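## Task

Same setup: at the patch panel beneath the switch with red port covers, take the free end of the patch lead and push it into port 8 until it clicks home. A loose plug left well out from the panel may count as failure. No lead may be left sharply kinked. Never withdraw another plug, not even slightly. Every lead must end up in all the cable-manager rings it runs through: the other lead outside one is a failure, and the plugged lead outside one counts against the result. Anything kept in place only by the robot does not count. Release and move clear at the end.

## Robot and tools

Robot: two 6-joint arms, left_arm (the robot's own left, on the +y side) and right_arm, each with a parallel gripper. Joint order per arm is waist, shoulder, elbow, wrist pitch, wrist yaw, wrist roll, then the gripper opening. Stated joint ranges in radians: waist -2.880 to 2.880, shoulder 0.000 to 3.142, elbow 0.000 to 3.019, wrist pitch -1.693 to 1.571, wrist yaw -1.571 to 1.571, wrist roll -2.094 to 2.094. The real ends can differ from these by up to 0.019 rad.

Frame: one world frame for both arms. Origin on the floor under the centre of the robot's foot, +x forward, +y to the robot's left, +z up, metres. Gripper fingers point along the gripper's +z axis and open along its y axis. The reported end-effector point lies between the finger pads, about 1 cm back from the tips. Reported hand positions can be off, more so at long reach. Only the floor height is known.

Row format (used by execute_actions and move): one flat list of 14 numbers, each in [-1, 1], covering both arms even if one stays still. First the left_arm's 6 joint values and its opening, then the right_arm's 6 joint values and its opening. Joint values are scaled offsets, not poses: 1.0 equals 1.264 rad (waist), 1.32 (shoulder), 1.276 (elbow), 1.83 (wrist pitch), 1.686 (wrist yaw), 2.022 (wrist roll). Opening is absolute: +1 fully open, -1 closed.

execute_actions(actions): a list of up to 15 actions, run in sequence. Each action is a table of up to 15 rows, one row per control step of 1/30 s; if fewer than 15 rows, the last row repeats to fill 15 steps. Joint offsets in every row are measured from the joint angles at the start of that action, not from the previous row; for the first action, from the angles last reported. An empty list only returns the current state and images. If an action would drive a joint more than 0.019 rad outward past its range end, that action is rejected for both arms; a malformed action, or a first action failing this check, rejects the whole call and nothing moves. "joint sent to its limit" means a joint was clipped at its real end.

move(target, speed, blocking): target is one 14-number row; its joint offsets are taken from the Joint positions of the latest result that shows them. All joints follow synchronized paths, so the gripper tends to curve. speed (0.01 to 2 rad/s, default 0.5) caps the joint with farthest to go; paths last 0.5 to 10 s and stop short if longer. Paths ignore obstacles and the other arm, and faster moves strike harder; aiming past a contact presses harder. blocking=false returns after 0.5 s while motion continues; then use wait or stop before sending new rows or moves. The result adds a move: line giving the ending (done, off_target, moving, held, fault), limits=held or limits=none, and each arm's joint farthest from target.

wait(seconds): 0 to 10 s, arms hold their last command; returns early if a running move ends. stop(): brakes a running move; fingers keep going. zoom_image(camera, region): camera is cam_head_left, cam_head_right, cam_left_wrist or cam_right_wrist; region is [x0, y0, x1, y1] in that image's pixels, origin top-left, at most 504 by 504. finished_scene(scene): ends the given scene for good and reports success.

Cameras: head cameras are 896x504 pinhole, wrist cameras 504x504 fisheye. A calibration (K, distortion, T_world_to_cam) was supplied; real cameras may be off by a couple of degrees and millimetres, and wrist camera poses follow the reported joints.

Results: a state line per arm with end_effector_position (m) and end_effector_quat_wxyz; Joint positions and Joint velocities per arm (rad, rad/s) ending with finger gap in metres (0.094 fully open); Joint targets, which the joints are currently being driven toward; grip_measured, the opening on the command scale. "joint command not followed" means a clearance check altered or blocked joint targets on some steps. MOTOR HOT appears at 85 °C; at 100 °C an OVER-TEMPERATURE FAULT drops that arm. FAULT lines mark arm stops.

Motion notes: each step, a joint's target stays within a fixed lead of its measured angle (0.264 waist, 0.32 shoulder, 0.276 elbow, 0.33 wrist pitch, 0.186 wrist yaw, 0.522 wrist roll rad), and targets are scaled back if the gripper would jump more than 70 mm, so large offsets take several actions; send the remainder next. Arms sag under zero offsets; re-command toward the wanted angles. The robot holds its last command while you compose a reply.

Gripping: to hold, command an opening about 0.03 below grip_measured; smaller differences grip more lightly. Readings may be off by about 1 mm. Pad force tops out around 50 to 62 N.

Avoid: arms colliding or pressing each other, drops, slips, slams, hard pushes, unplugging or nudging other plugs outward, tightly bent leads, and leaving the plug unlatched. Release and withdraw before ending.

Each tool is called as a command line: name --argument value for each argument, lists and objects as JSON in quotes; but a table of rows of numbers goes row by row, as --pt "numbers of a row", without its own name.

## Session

execute_actions --actions '[]'

Scene clock: 0.00 s.
left_arm: end_effector_position=(+0.6857, +0.3634, +1.2115) grip_measured=+1.000 end_effector_quat_wxyz=(+0.265, -0.010, +0.964, +0.001) | right_arm: end_effector_position=(+0.6833, -0.3624, +1.2080) grip_measured=+1.000 end_effector_quat_wxyz=(+0.252, +0.004, +0.968, -0.006)
Joint positions: left_arm=[ 0.453  1.488  0.985 -0.186 -0.501  0.144  0.094] | right_arm=[-0.449  1.497  0.995 -0.217  0.514 -0.142  0.094]
Joint velocities: left_arm=[ 0.005 -0.015  0.002 -0.017 -0.007 -0.007  0.   ] | right_arm=[-0.005  0.005 -0.007 -0.002 -0.095 -0.022  0.   ]
Motor temperatures (°C, as the motors report them): left_arm=[27 31 31 28 25 26] | right_arm=[27 28 29 27 28 27]
Joint targets: left_arm=[0.449 1.482 1.009 -0.182 -0.500 0.144] | right_arm=[-0.451 1.502 1.012 -0.215 0.514 -0.142]

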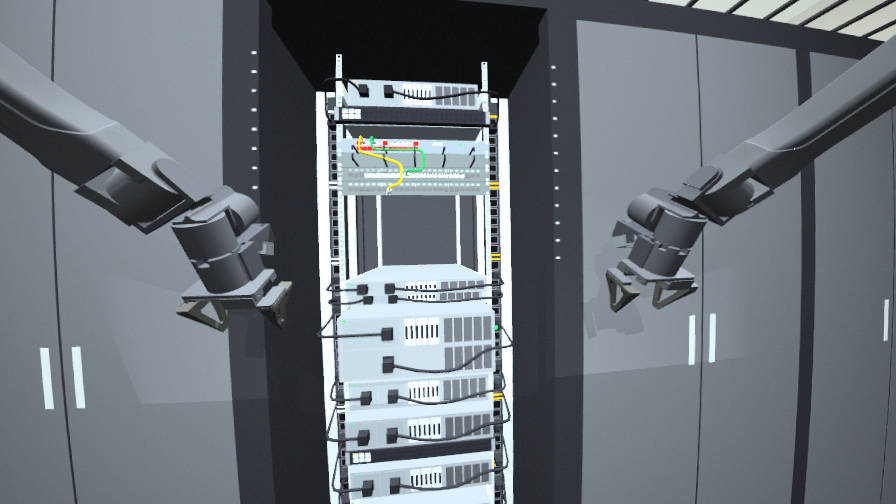

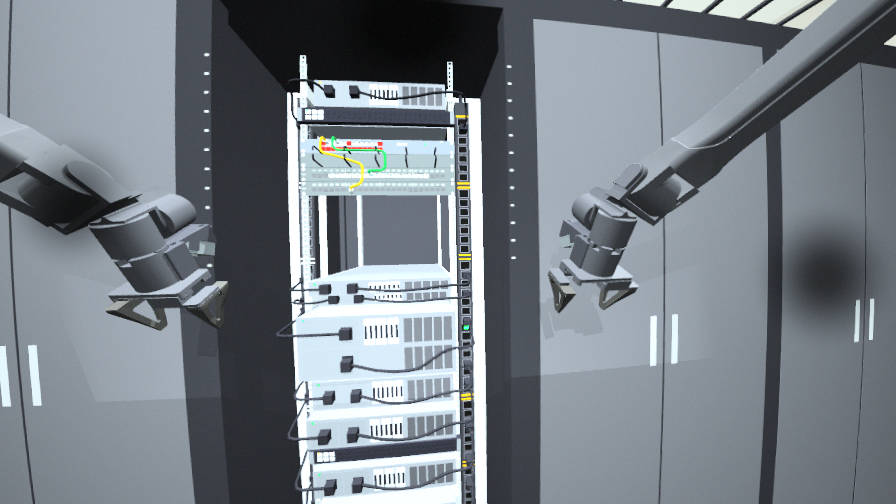

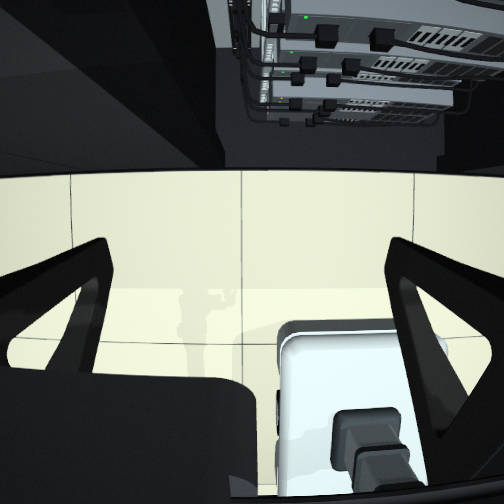

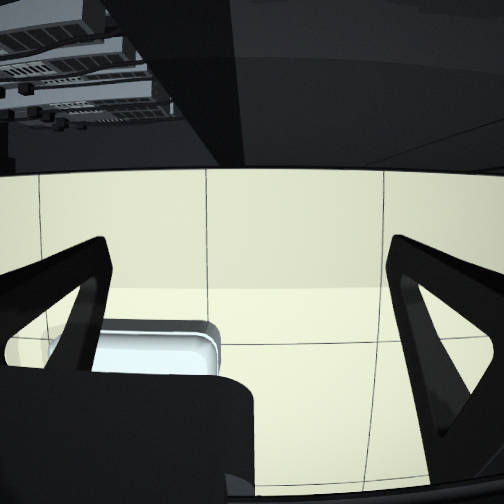

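zoom_image --camera "cam_head_left" --region '[330, 125, 500, 205]'

zoom_image --camera "cam_head_right" --region '[292, 125, 462, 205]'

Region (330, 125, 500, 205) of cam_head_left's 896x504 image, scaled by 2.965, with more detail than that image has; it fills the top 237 rows of this view, and the rest is white.

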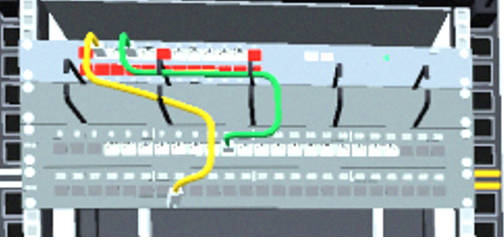

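Region (292, 125, 462, 205) of cam_head_right's 896x504 image, scaled by 2.965, with more detail than that image has; it fills the top 237 rows of this view, and the rest is white.

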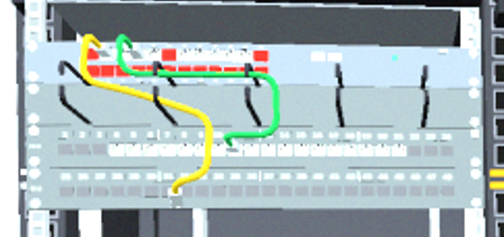

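move --target '[-0.245,0.432,0.415,0.84,0.248,0.282,-0.3, 0.451,0.489,0.899,0.103,-0.058,0.591,1.0]' --speed 0.8

Scene clock: 4.50 s.
left_arm: end_effector_position=(+0.8692, +0.1588, +1.4868) grip_measured=-0.298 end_effector_quat_wxyz=(+0.857, +0.002, +0.515, -0.007) | right_arm: end_effector_position=(+0.8957, +0.0466, +1.5816) grip_measured=+1.000 end_effector_quat_wxyz=(+0.338, +0.412, +0.660, +0.529)
Joint positions: left_arm=[ 0.157  2.05   1.468  1.332 -0.087  0.697  0.033] | right_arm=[ 0.126  2.115  2.097 -0.056  0.418  1.04   0.094]
Joint velocities: left_arm=[-0.015 -0.005  0.007 -0.007 -0.037  0.022  0.   ] | right_arm=[-0.005  0.005 -0.017  0.017  0.081  0.022  0.   ]
Motor temperatures (°C, as the motors report them): left_arm=[27 32 32 28 26 26] | right_arm=[27 29 30 27 28 27]
Joint targets: left_arm=[0.143 2.058 1.515 1.351 -0.082 0.714] | right_arm=[0.121 2.142 2.142 -0.029 0.416 1.053]
move: off_target (left_arm, right_arm); limits=none; left_arm: farthest joint: the elbow, 0.046 radians from its target (0.529 radians at the start); right_arm: farthest joint: the elbow, 0.045 radians from its target (1.147 radians at the start)
camera_calibration (this result's frames):
cam_left_wrist: T_world_to_cam=[[-0.0170607, -0.999799, 0.0104867, 0.156345], [-0.138305, -0.00802757, -0.990357, 1.59466], [0.990243, -0.0183466, -0.13814, -0.531717], [0, 0, 0, 1]] pos_world=[0.749746, 0.15936, 1.5042]
cam_right_wrist: T_world_to_cam=[[-0.192986, -0.104035, -0.975671, 1.71847], [-0.86961, 0.478693, 0.120964, 0.567974], [0.454462, 0.871797, -0.182851, -0.0357091], [0, 0, 0, 1]] pos_world=[0.841783, -0.0619733, 1.60142]

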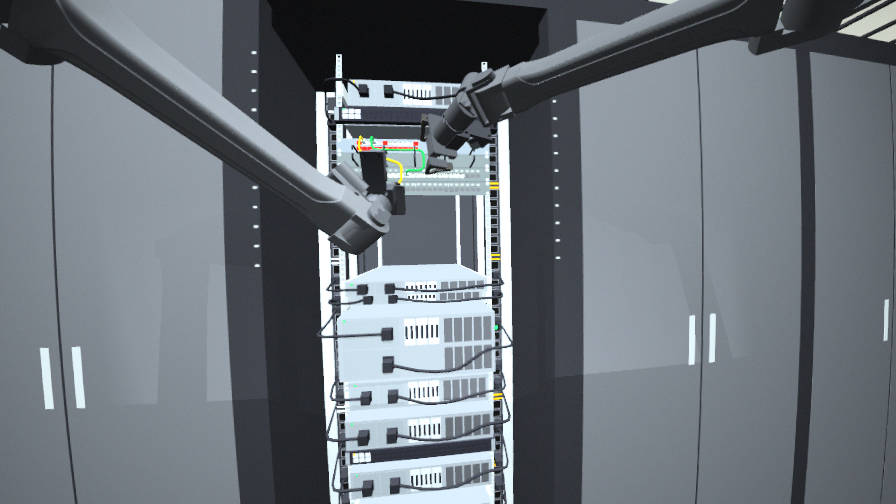

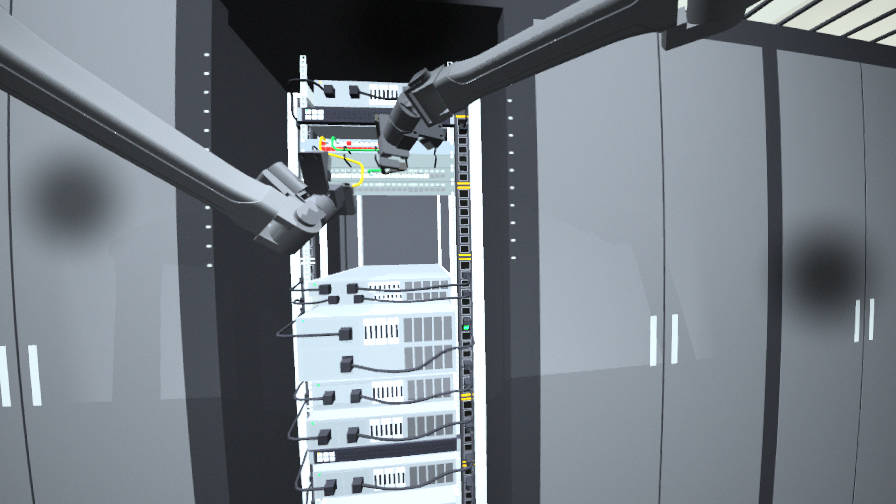

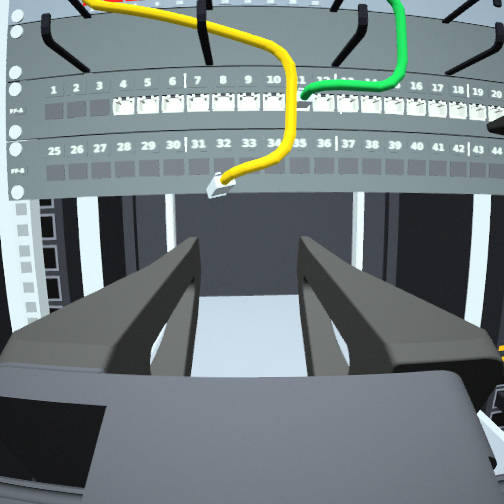

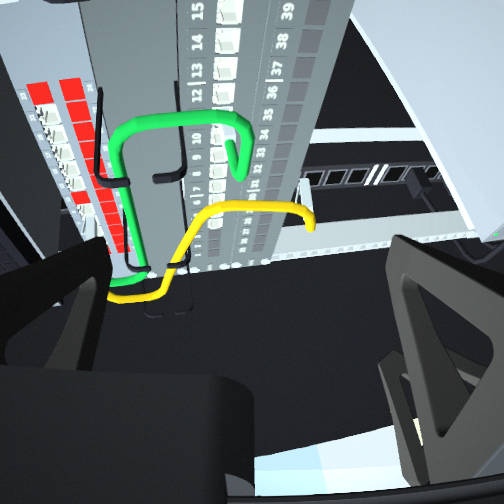

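zoom_image --camera "cam_left_wrist" --region '[160, 60, 320, 220]'

zoom_image --camera "cam_right_wrist" --region '[200, 110, 360, 270]'

Region (160, 60, 320, 220) of cam_left_wrist's 504x504 image, scaled by 3.150, with more detail than that image has.

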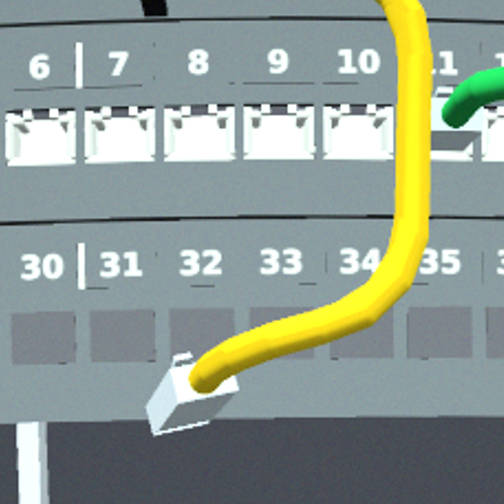

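Region (200, 110, 360, 270) of cam_right_wrist's 504x504 image, scaled by 3.150, with more detail than that image has.

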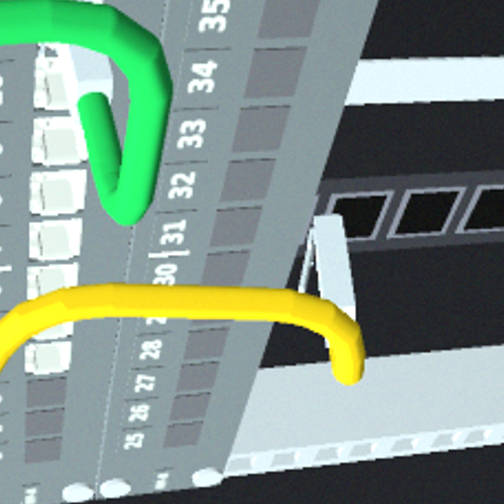

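move --target '[0.062,0.11,0.272,-0.096,0.026,-0.026,-0.3, 0,0.01,0.033,0.005,0,0,1.0]' --speed 0.4

Scene clock: 7.77 s.
left_arm: end_effector_position=(+0.9533, +0.1749, +1.4754) grip_measured=-0.298 end_effector_quat_wxyz=(+0.856, -0.000, +0.517, +0.002) | right_arm: end_effector_position=(+0.8957, +0.0466, +1.5816) grip_measured=+1.000 end_effector_quat_wxyz=(+0.338, +0.412, +0.660, +0.529)
Joint positions: left_arm=[ 0.227  2.18   1.767  1.167 -0.048  0.662  0.033] | right_arm=[ 0.126  2.115  2.097 -0.056  0.418  1.04   0.094]
Joint velocities: left_arm=[ 0.005 -0.005  0.017 -0.012 -0.051 -0.007 -0.   ] | right_arm=[-0.015 -0.015 -0.012 -0.002 -0.022 -0.022  0.   ]
Motor temperatures (°C, as the motors report them): left_arm=[27 32 33 28 26 26] | right_arm=[27 29 31 27 28 27]
Joint targets: left_arm=[0.236 2.195 1.815 1.157 -0.043 0.644] | right_arm=[0.126 2.128 2.139 -0.047 0.418 1.040]
move: off_target (left_arm, right_arm); limits=none; left_arm: farthest joint: the elbow, 0.048 radians from its target (0.347 radians at the start); right_arm: farthest joint: the elbow, 0.042 radians from its target (0.042 radians at the start)
camera_calibration (this result's frames):
cam_left_wrist: T_world_to_cam=[[0.000663646, -0.999982, 0.00595973, 0.163808], [-0.140561, -0.00599385, -0.990054, 1.59646], [0.990072, -0.000180658, -0.140562, -0.615751], [0, 0, 0, 1]] pos_world=[0.833928, 0.173263, 1.49305]
cam_right_wrist: T_world_to_cam=[[-0.19315, -0.103691, -0.975675, 1.71861], [-0.869552, 0.478722, 0.121265, 0.567445], [0.454503, 0.871822, -0.18263, -0.0360962], [0, 0, 0, 1]] pos_world=[0.841778, -0.0619756, 1.6014]

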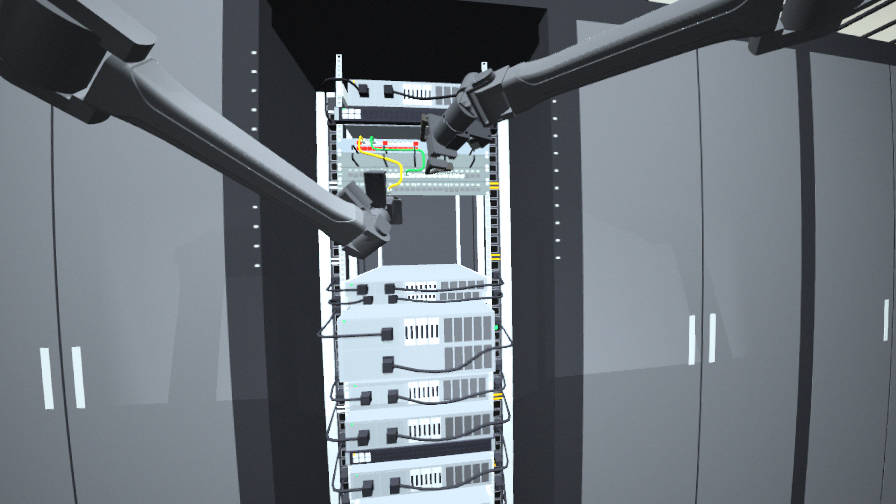

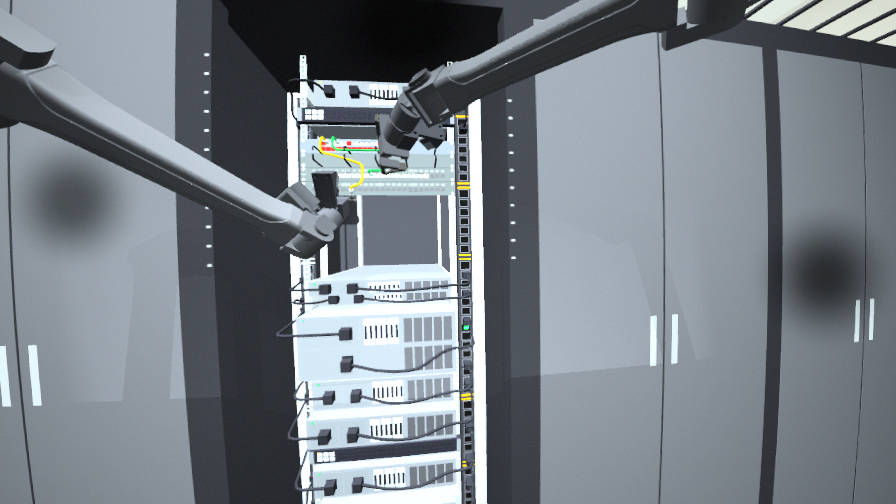

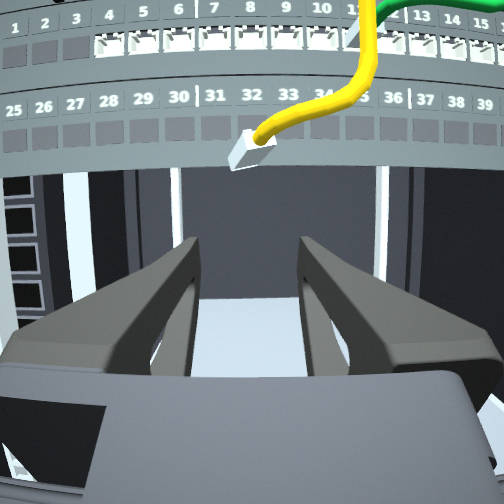

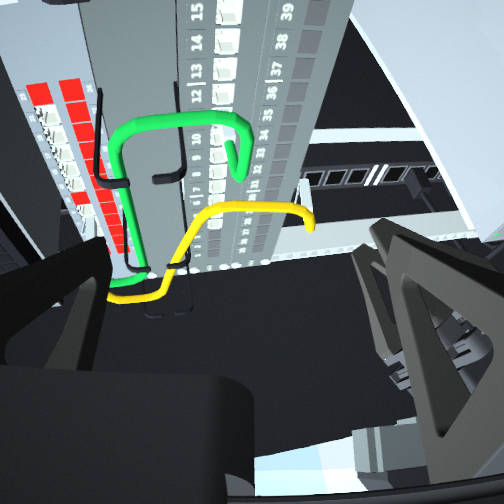

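move --target '[-0.016,0.064,0.218,-0.087,0,0,-0.3, 0,0.01,0.033,0.005,0,0,1.0]' --speed 0.3

Scene clock: 9.87 s.
left_arm: end_effector_position=(+0.9982, +0.1759, +1.5050) grip_measured=-0.298 end_effector_quat_wxyz=(+0.858, -0.003, +0.513, +0.003) | right_arm: end_effector_position=(+0.8957, +0.0466, +1.5816) grip_measured=+1.000 end_effector_quat_wxyz=(+0.338, +0.412, +0.660, +0.529)
Joint positions: left_arm=[ 0.227  2.248  1.994  1.018 -0.048  0.661  0.033] | right_arm=[ 0.126  2.115  2.097 -0.056  0.418  1.04   0.094]
Joint velocities: left_arm=[-0.005  0.005  0.002  0.017  0.022 -0.022 -0.001] | right_arm=[-0.005 -0.005  0.002 -0.017 -0.051  0.007  0.   ]
Motor temperatures (°C, as the motors report them): left_arm=[28 32 33 28 26 26] | right_arm=[27 30 31 27 28 27]
Joint targets: left_arm=[0.207 2.264 2.046 1.008 -0.048 0.662] | right_arm=[0.126 2.128 2.139 -0.047 0.418 1.040]
move: off_target (left_arm, right_arm); limits=none; left_arm: farthest joint: the elbow, 0.051 radians from its target (0.278 radians at the start); right_arm: farthest joint: the elbow, 0.042 radians from its target (0.042 radians at the start)
camera_calibration (this result's frames):
cam_left_wrist: T_world_to_cam=[[0.0057723, -0.999937, 0.00967688, 0.153844], [-0.132457, -0.0103563, -0.991135, 1.62639], [0.991172, 0.00443936, -0.132508, -0.670115], [0, 0, 0, 1]] pos_world=[0.878737, 0.173652, 1.52169]
cam_right_wrist: T_world_to_cam=[[-0.19315, -0.103691, -0.975675, 1.71861], [-0.869552, 0.478722, 0.121265, 0.567445], [0.454503, 0.871822, -0.18263, -0.0360962], [0, 0, 0, 1]] pos_world=[0.841778, -0.0619756, 1.6014]

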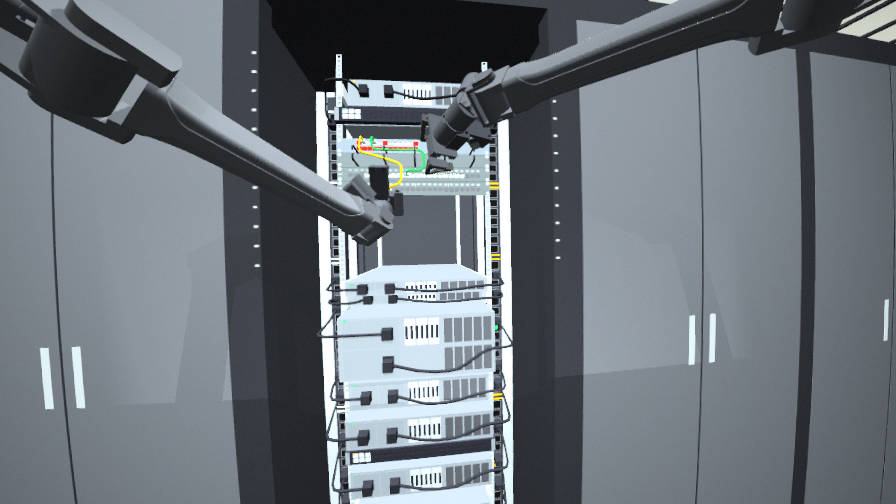

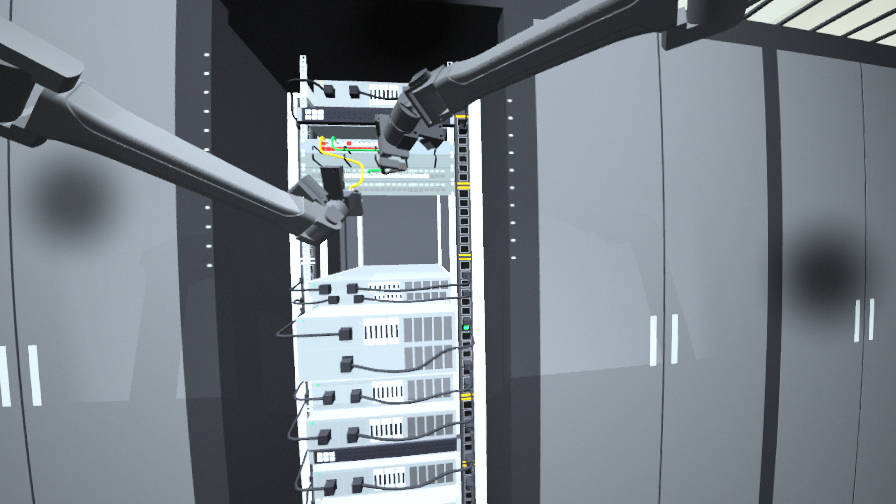

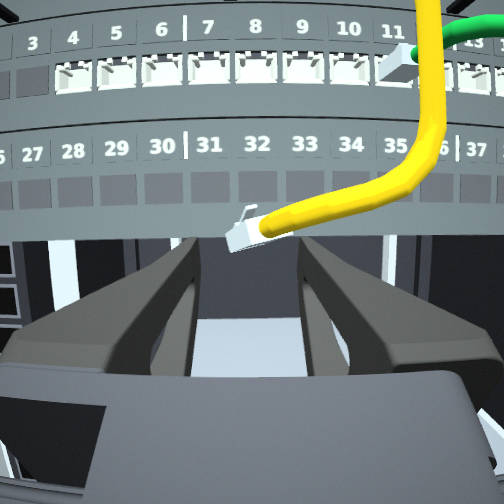

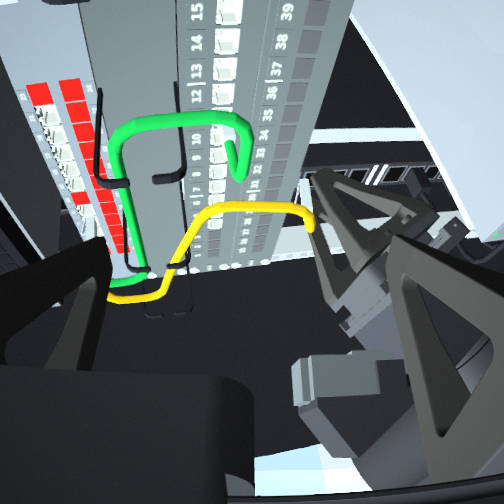

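execute_actions --actions '[[[-0.032,0.005,0.036,0.022,0,0,-0.3, 0,0.01,0.033,0.005,0,0,1.0]]]'

Scene clock: 10.73 s.
left_arm: end_effector_position=(+0.9913, +0.1667, +1.5156) grip_measured=-0.298 end_effector_quat_wxyz=(+0.864, -0.008, +0.503, -0.002) | right_arm: end_effector_position=(+0.8957, +0.0466, +1.5816) grip_measured=+1.000 end_effector_quat_wxyz=(+0.338, +0.412, +0.660, +0.529)
Joint positions: left_arm=[ 0.21   2.249  1.994  1.04  -0.048  0.661  0.033] | right_arm=[ 0.126  2.115  2.097 -0.056  0.418  1.04   0.094]
Joint velocities: left_arm=[ 0.005 -0.015 -0.002  0.007 -0.022 -0.037  0.   ] | right_arm=[ 0.005 -0.015  0.027 -0.007  0.007  0.022  0.   ]
Motor temperatures (°C, as the motors report them): left_arm=[28 33 33 28 26 26] | right_arm=[28 30 32 27 28 27]
Joint targets: left_arm=[0.187 2.254 2.040 1.058 -0.048 0.661] | right_arm=[0.126 2.128 2.139 -0.047 0.418 1.040]
camera_calibration (this result's frames):
cam_left_wrist: T_world_to_cam=[[0.00127623, -0.999749, 0.0223503, 0.129835], [-0.109105, -0.0223561, -0.993779, 1.61877], [0.994029, -0.00117023, -0.109106, -0.699157], [0, 0, 0, 1]] pos_world=[0.871432, 0.165174, 1.52952]
cam_right_wrist: T_world_to_cam=[[-0.19315, -0.103691, -0.975675, 1.71861], [-0.869552, 0.478722, 0.121265, 0.567445], [0.454503, 0.871822, -0.18263, -0.0360962], [0, 0, 0, 1]] pos_world=[0.841778, -0.0619756, 1.6014]

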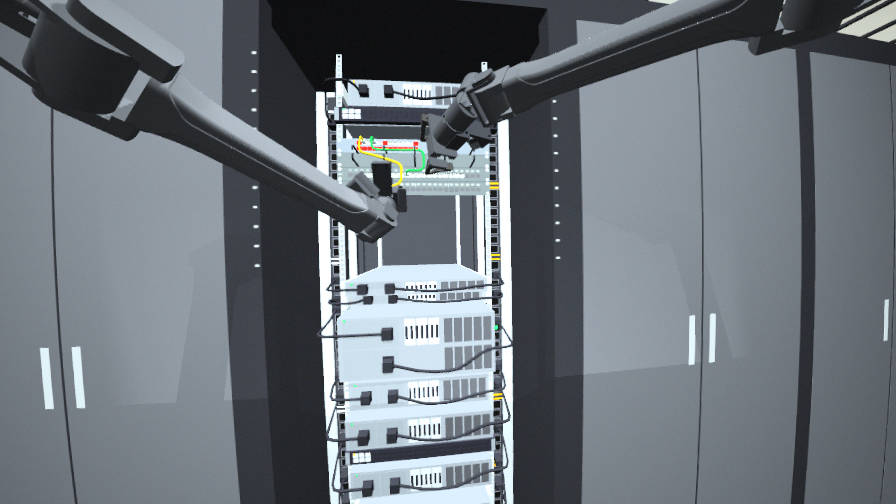

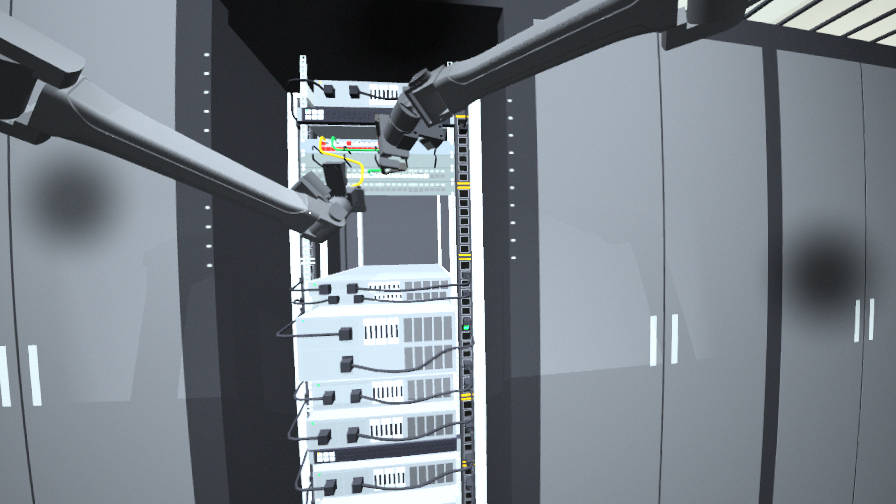

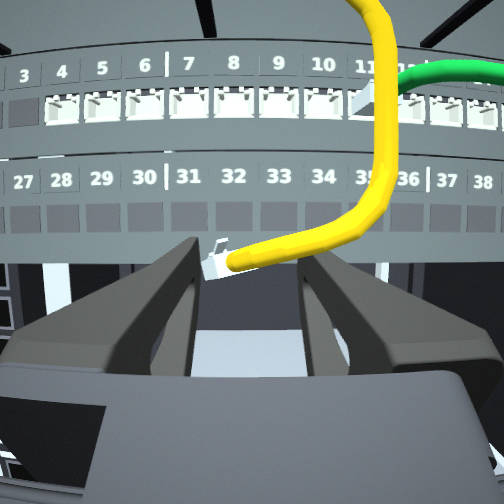

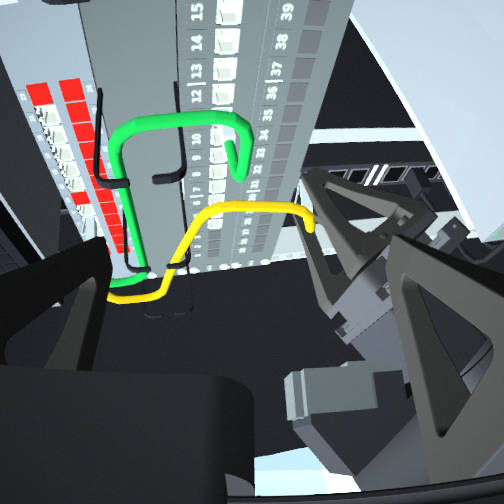

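execute_actions --actions '[[[0,0.005,0.036,0.005,0,0,-0.6, 0,0.01,0.033,0.005,0,0,1.0]],[[0,0.005,0.036,0.005,0,0,-0.82, 0,0,0,0,0,0,1.0]]]'

zoom_image --camera "cam_left_wrist" --region '[150, 170, 390, 310]'

zoom_image --camera "cam_right_wrist" --region '[200, 110, 360, 270]'

Scene clock: 12.13 s.
left_arm: end_effector_position=(+0.9913, +0.1667, +1.5156) grip_measured=-0.759 end_effector_quat_wxyz=(+0.864, -0.008, +0.503, -0.002) | right_arm: end_effector_position=(+0.8957, +0.0466, +1.5816) grip_measured=+1.000 end_effector_quat_wxyz=(+0.338, +0.412, +0.660, +0.529)
Joint positions: left_arm=[ 0.21   2.249  1.994  1.04  -0.048  0.661  0.011] | right_arm=[ 0.126  2.115  2.097 -0.056  0.418  1.04   0.094]
Joint velocities: left_arm=[-0.005  0.005 -0.012 -0.002 -0.022  0.007 -0.001] | right_arm=[-0.005 -0.015 -0.007 -0.022  0.022 -0.051  0.   ]
Motor temperatures (°C, as the motors report them): left_arm=[28 33 34 28 26 26] | right_arm=[28 30 32 27 28 27]
Joint targets: left_arm=[0.210 2.255 2.040 1.049 -0.048 0.661] | right_arm=[0.126 2.115 2.097 -0.056 0.418 1.040]
camera_calibration (this result's frames):
cam_left_wrist: T_world_to_cam=[[0.00127623, -0.999749, 0.0223503, 0.129835], [-0.109105, -0.0223561, -0.993779, 1.61877], [0.994029, -0.00117023, -0.109106, -0.699157], [0, 0, 0, 1]] pos_world=[0.871432, 0.165174, 1.52952]
cam_right_wrist: T_world_to_cam=[[-0.19315, -0.103691, -0.975675, 1.71861], [-0.869552, 0.478722, 0.121265, 0.567445], [0.454503, 0.871822, -0.18263, -0.0360962], [0, 0, 0, 1]] pos_world=[0.841778, -0.0619756, 1.6014]

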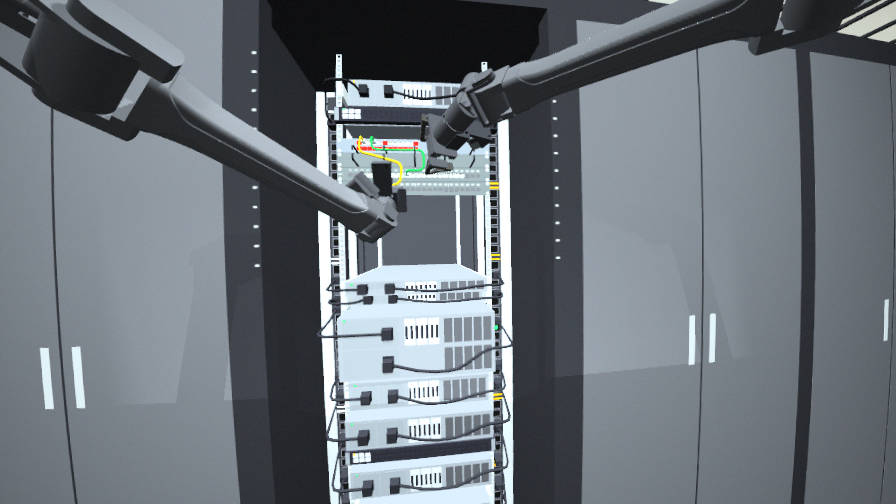

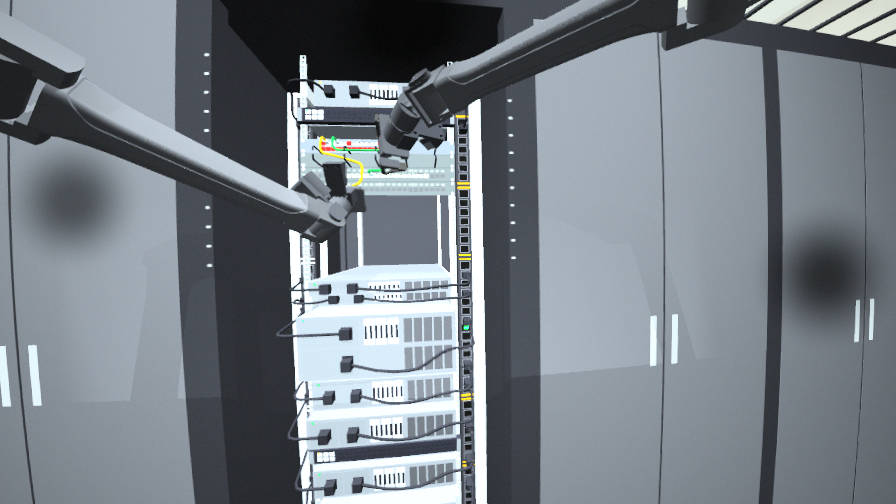

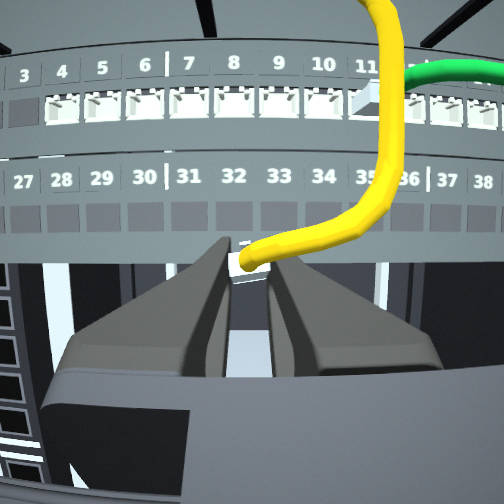

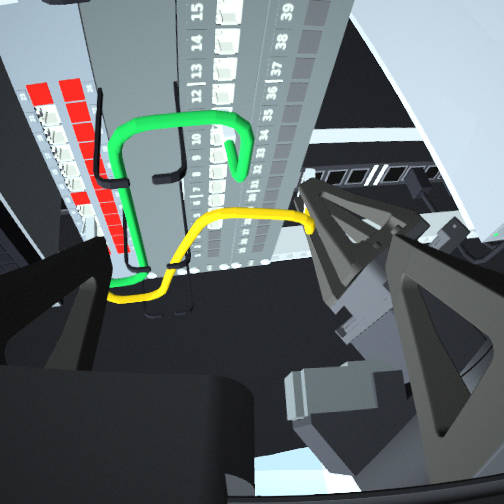

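Region (150, 170, 390, 310) of cam_left_wrist's 504x504 image, scaled by 2.100, with more detail than that image has; it fills the top 294 rows of this view, and the rest is white.

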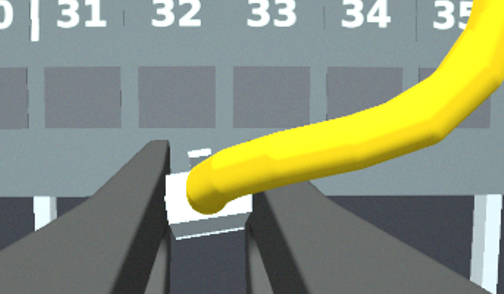

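Region (200, 110, 360, 270) of cam_right_wrist's 504x504 image, scaled by 3.150, with more detail than that image has.

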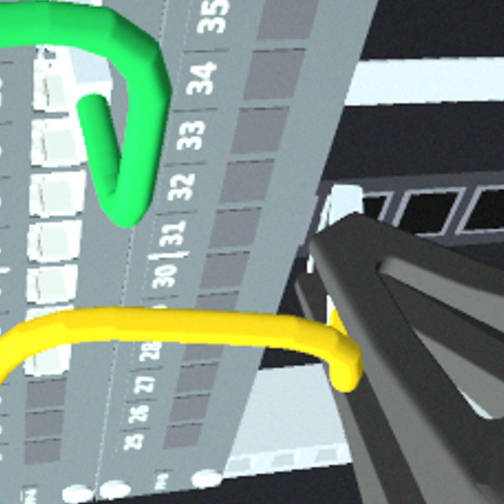

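execute_actions --actions '[]'

Scene clock: 14.07 s.
left_arm: end_effector_position=(+0.9913, +0.1667, +1.5156) grip_measured=-0.759 end_effector_quat_wxyz=(+0.864, -0.008, +0.503, -0.002) | right_arm: end_effector_position=(+0.8957, +0.0466, +1.5816) grip_measured=+1.000 end_effector_quat_wxyz=(+0.338, +0.412, +0.660, +0.529)
Joint positions: left_arm=[ 0.21   2.249  1.994  1.04  -0.048  0.661  0.011] | right_arm=[ 0.126  2.115  2.097 -0.056  0.418  1.04   0.094]
Joint velocities: left_arm=[-0.015  0.005 -0.012  0.012  0.037 -0.037 -0.002] | right_arm=[-0.015 -0.005  0.007  0.007 -0.095 -0.037  0.   ]
Motor temperatures (°C, as the motors report them): left_arm=[28 33 34 28 26 26] | right_arm=[28 30 32 27 28 27]
Joint targets: left_arm=[0.210 2.255 2.040 1.049 -0.048 0.661] | right_arm=[0.126 2.115 2.097 -0.056 0.418 1.040]
camera_calibration (this result's frames):
cam_left_wrist: T_world_to_cam=[[0.00127623, -0.999749, 0.0223503, 0.129835], [-0.109105, -0.0223561, -0.993779, 1.61877], [0.994029, -0.00117023, -0.109106, -0.699157], [0, 0, 0, 1]] pos_world=[0.871432, 0.165174, 1.52952]
cam_right_wrist: T_world_to_cam=[[-0.19315, -0.103691, -0.975675, 1.71861], [-0.869552, 0.478722, 0.121265, 0.567445], [0.454503, 0.871822, -0.18263, -0.0360962], [0, 0, 0, 1]] pos_world=[0.841778, -0.0619756, 1.6014]

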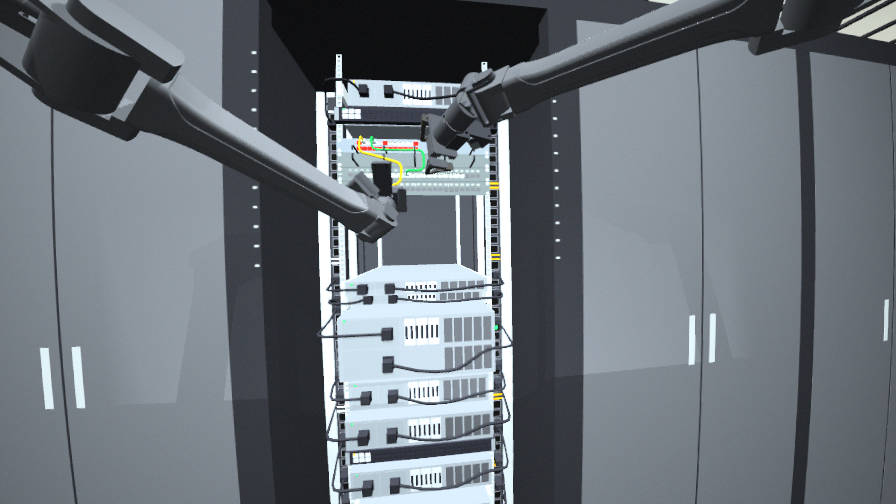

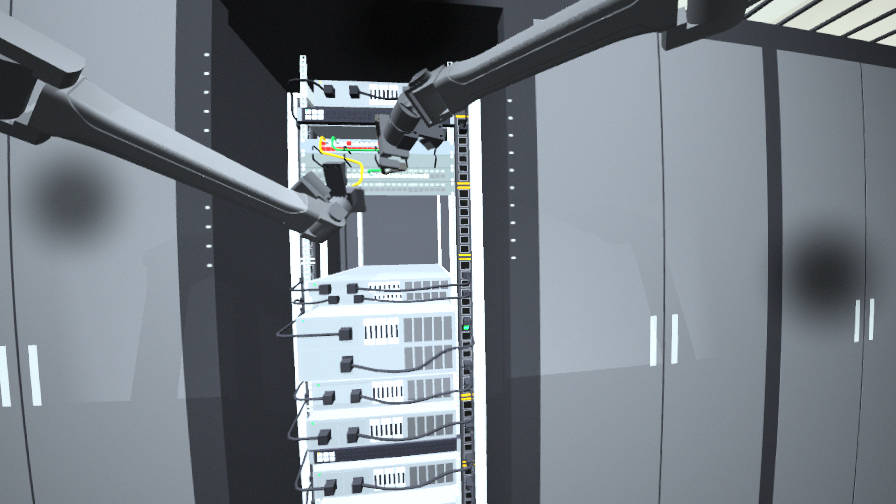

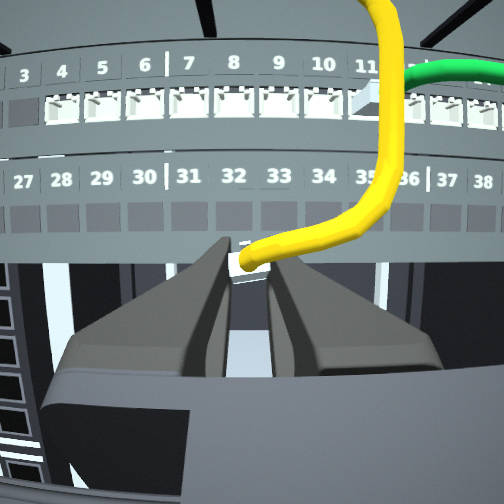

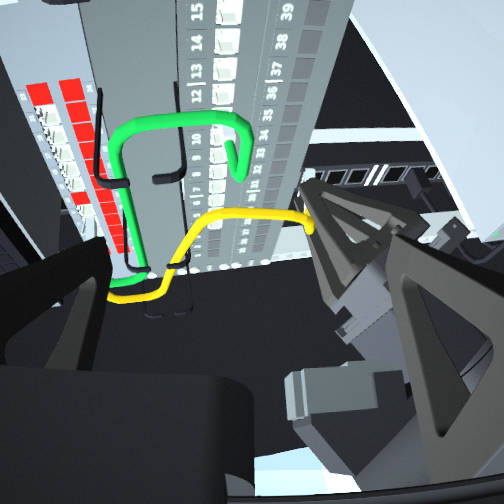

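zoom_image --camera "cam_left_wrist" --region '[190, 210, 310, 300]'

zoom_image --camera "cam_right_wrist" --region '[250, 140, 370, 260]'

Region (190, 210, 310, 300) of cam_left_wrist's 504x504 image, scaled by 4.200, with more detail than that image has; it fills the top 378 rows of this view, and the rest is white.

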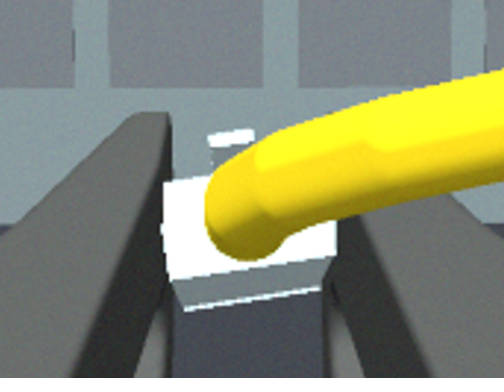

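Region (250, 140, 370, 260) of cam_right_wrist's 504x504 image, scaled by 4.200, with more detail than that image has.

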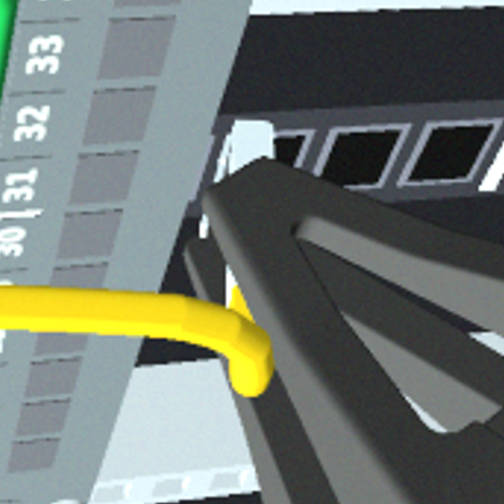

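execute_actions --actions '[[[0,0.005,0.036,0.005,0,0,-0.95,0,0.01,0.033,0.005,0,0,1.0]]]'

zoom_image --camera "cam_left_wrist" --region '[190, 210, 310, 300]'

Scene clock: 15.13 s.
left_arm: end_effector_position=(+0.9913, +0.1667, +1.5156) grip_measured=-0.759 end_effector_quat_wxyz=(+0.864, -0.008, +0.503, -0.002) | right_arm: end_effector_position=(+0.8957, +0.0466, +1.5816) grip_measured=+1.000 end_effector_quat_wxyz=(+0.338, +0.412, +0.660, +0.529)
Joint positions: left_arm=[ 0.21   2.249  1.994  1.04  -0.048  0.661  0.011] | right_arm=[ 0.126  2.115  2.097 -0.056  0.418  1.04   0.094]
Joint velocities: left_arm=[-0.005 -0.005  0.002 -0.012 -0.022  0.037 -0.001] | right_arm=[-0.015 -0.005 -0.002 -0.022  0.066 -0.022  0.   ]
Motor temperatures (°C, as the motors report them): left_arm=[28 33 34 28 26 26] | right_arm=[28 30 32 27 28 27]
Joint targets: left_arm=[0.210 2.255 2.040 1.049 -0.048 0.661] | right_arm=[0.126 2.128 2.139 -0.047 0.418 1.040]
camera_calibration (this result's frames):
cam_left_wrist: T_world_to_cam=[[0.00127623, -0.999749, 0.0223503, 0.129835], [-0.109105, -0.0223561, -0.993779, 1.61877], [0.994029, -0.00117023, -0.109106, -0.699157], [0, 0, 0, 1]] pos_world=[0.871432, 0.165174, 1.52952]
cam_right_wrist: T_world_to_cam=[[-0.19315, -0.103691, -0.975675, 1.71861], [-0.869552, 0.478722, 0.121265, 0.567445], [0.454503, 0.871822, -0.18263, -0.0360962], [0, 0, 0, 1]] pos_world=[0.841778, -0.0619756, 1.6014]

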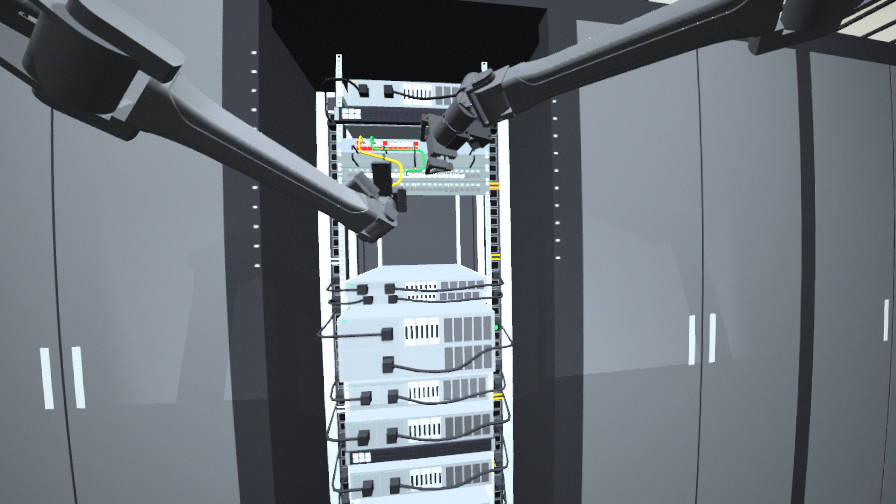

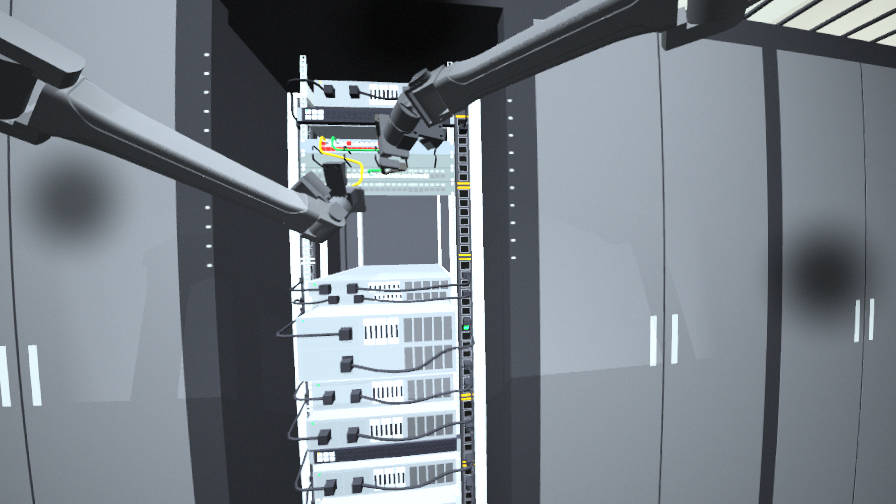

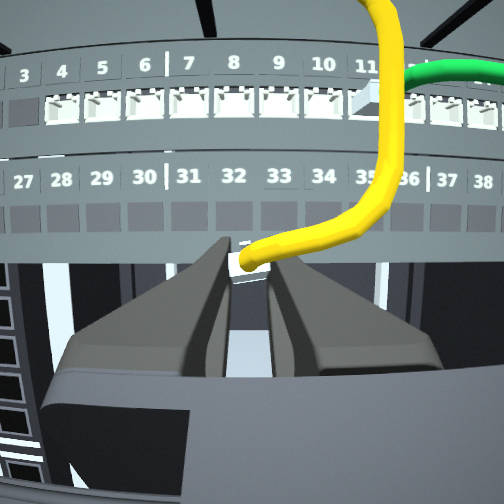

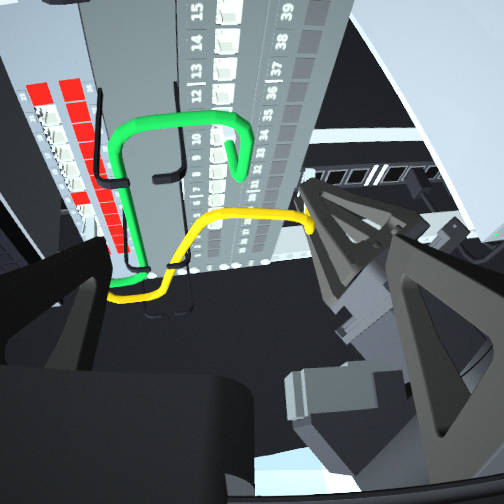

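Region (190, 210, 310, 300) of cam_left_wrist's 504x504 image, scaled by 4.200, with more detail than that image has; it fills the top 378 rows of this view, and the rest is white.

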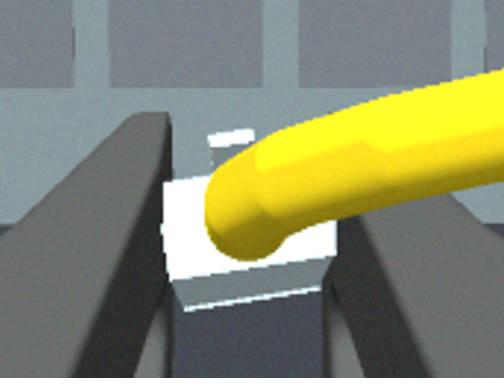

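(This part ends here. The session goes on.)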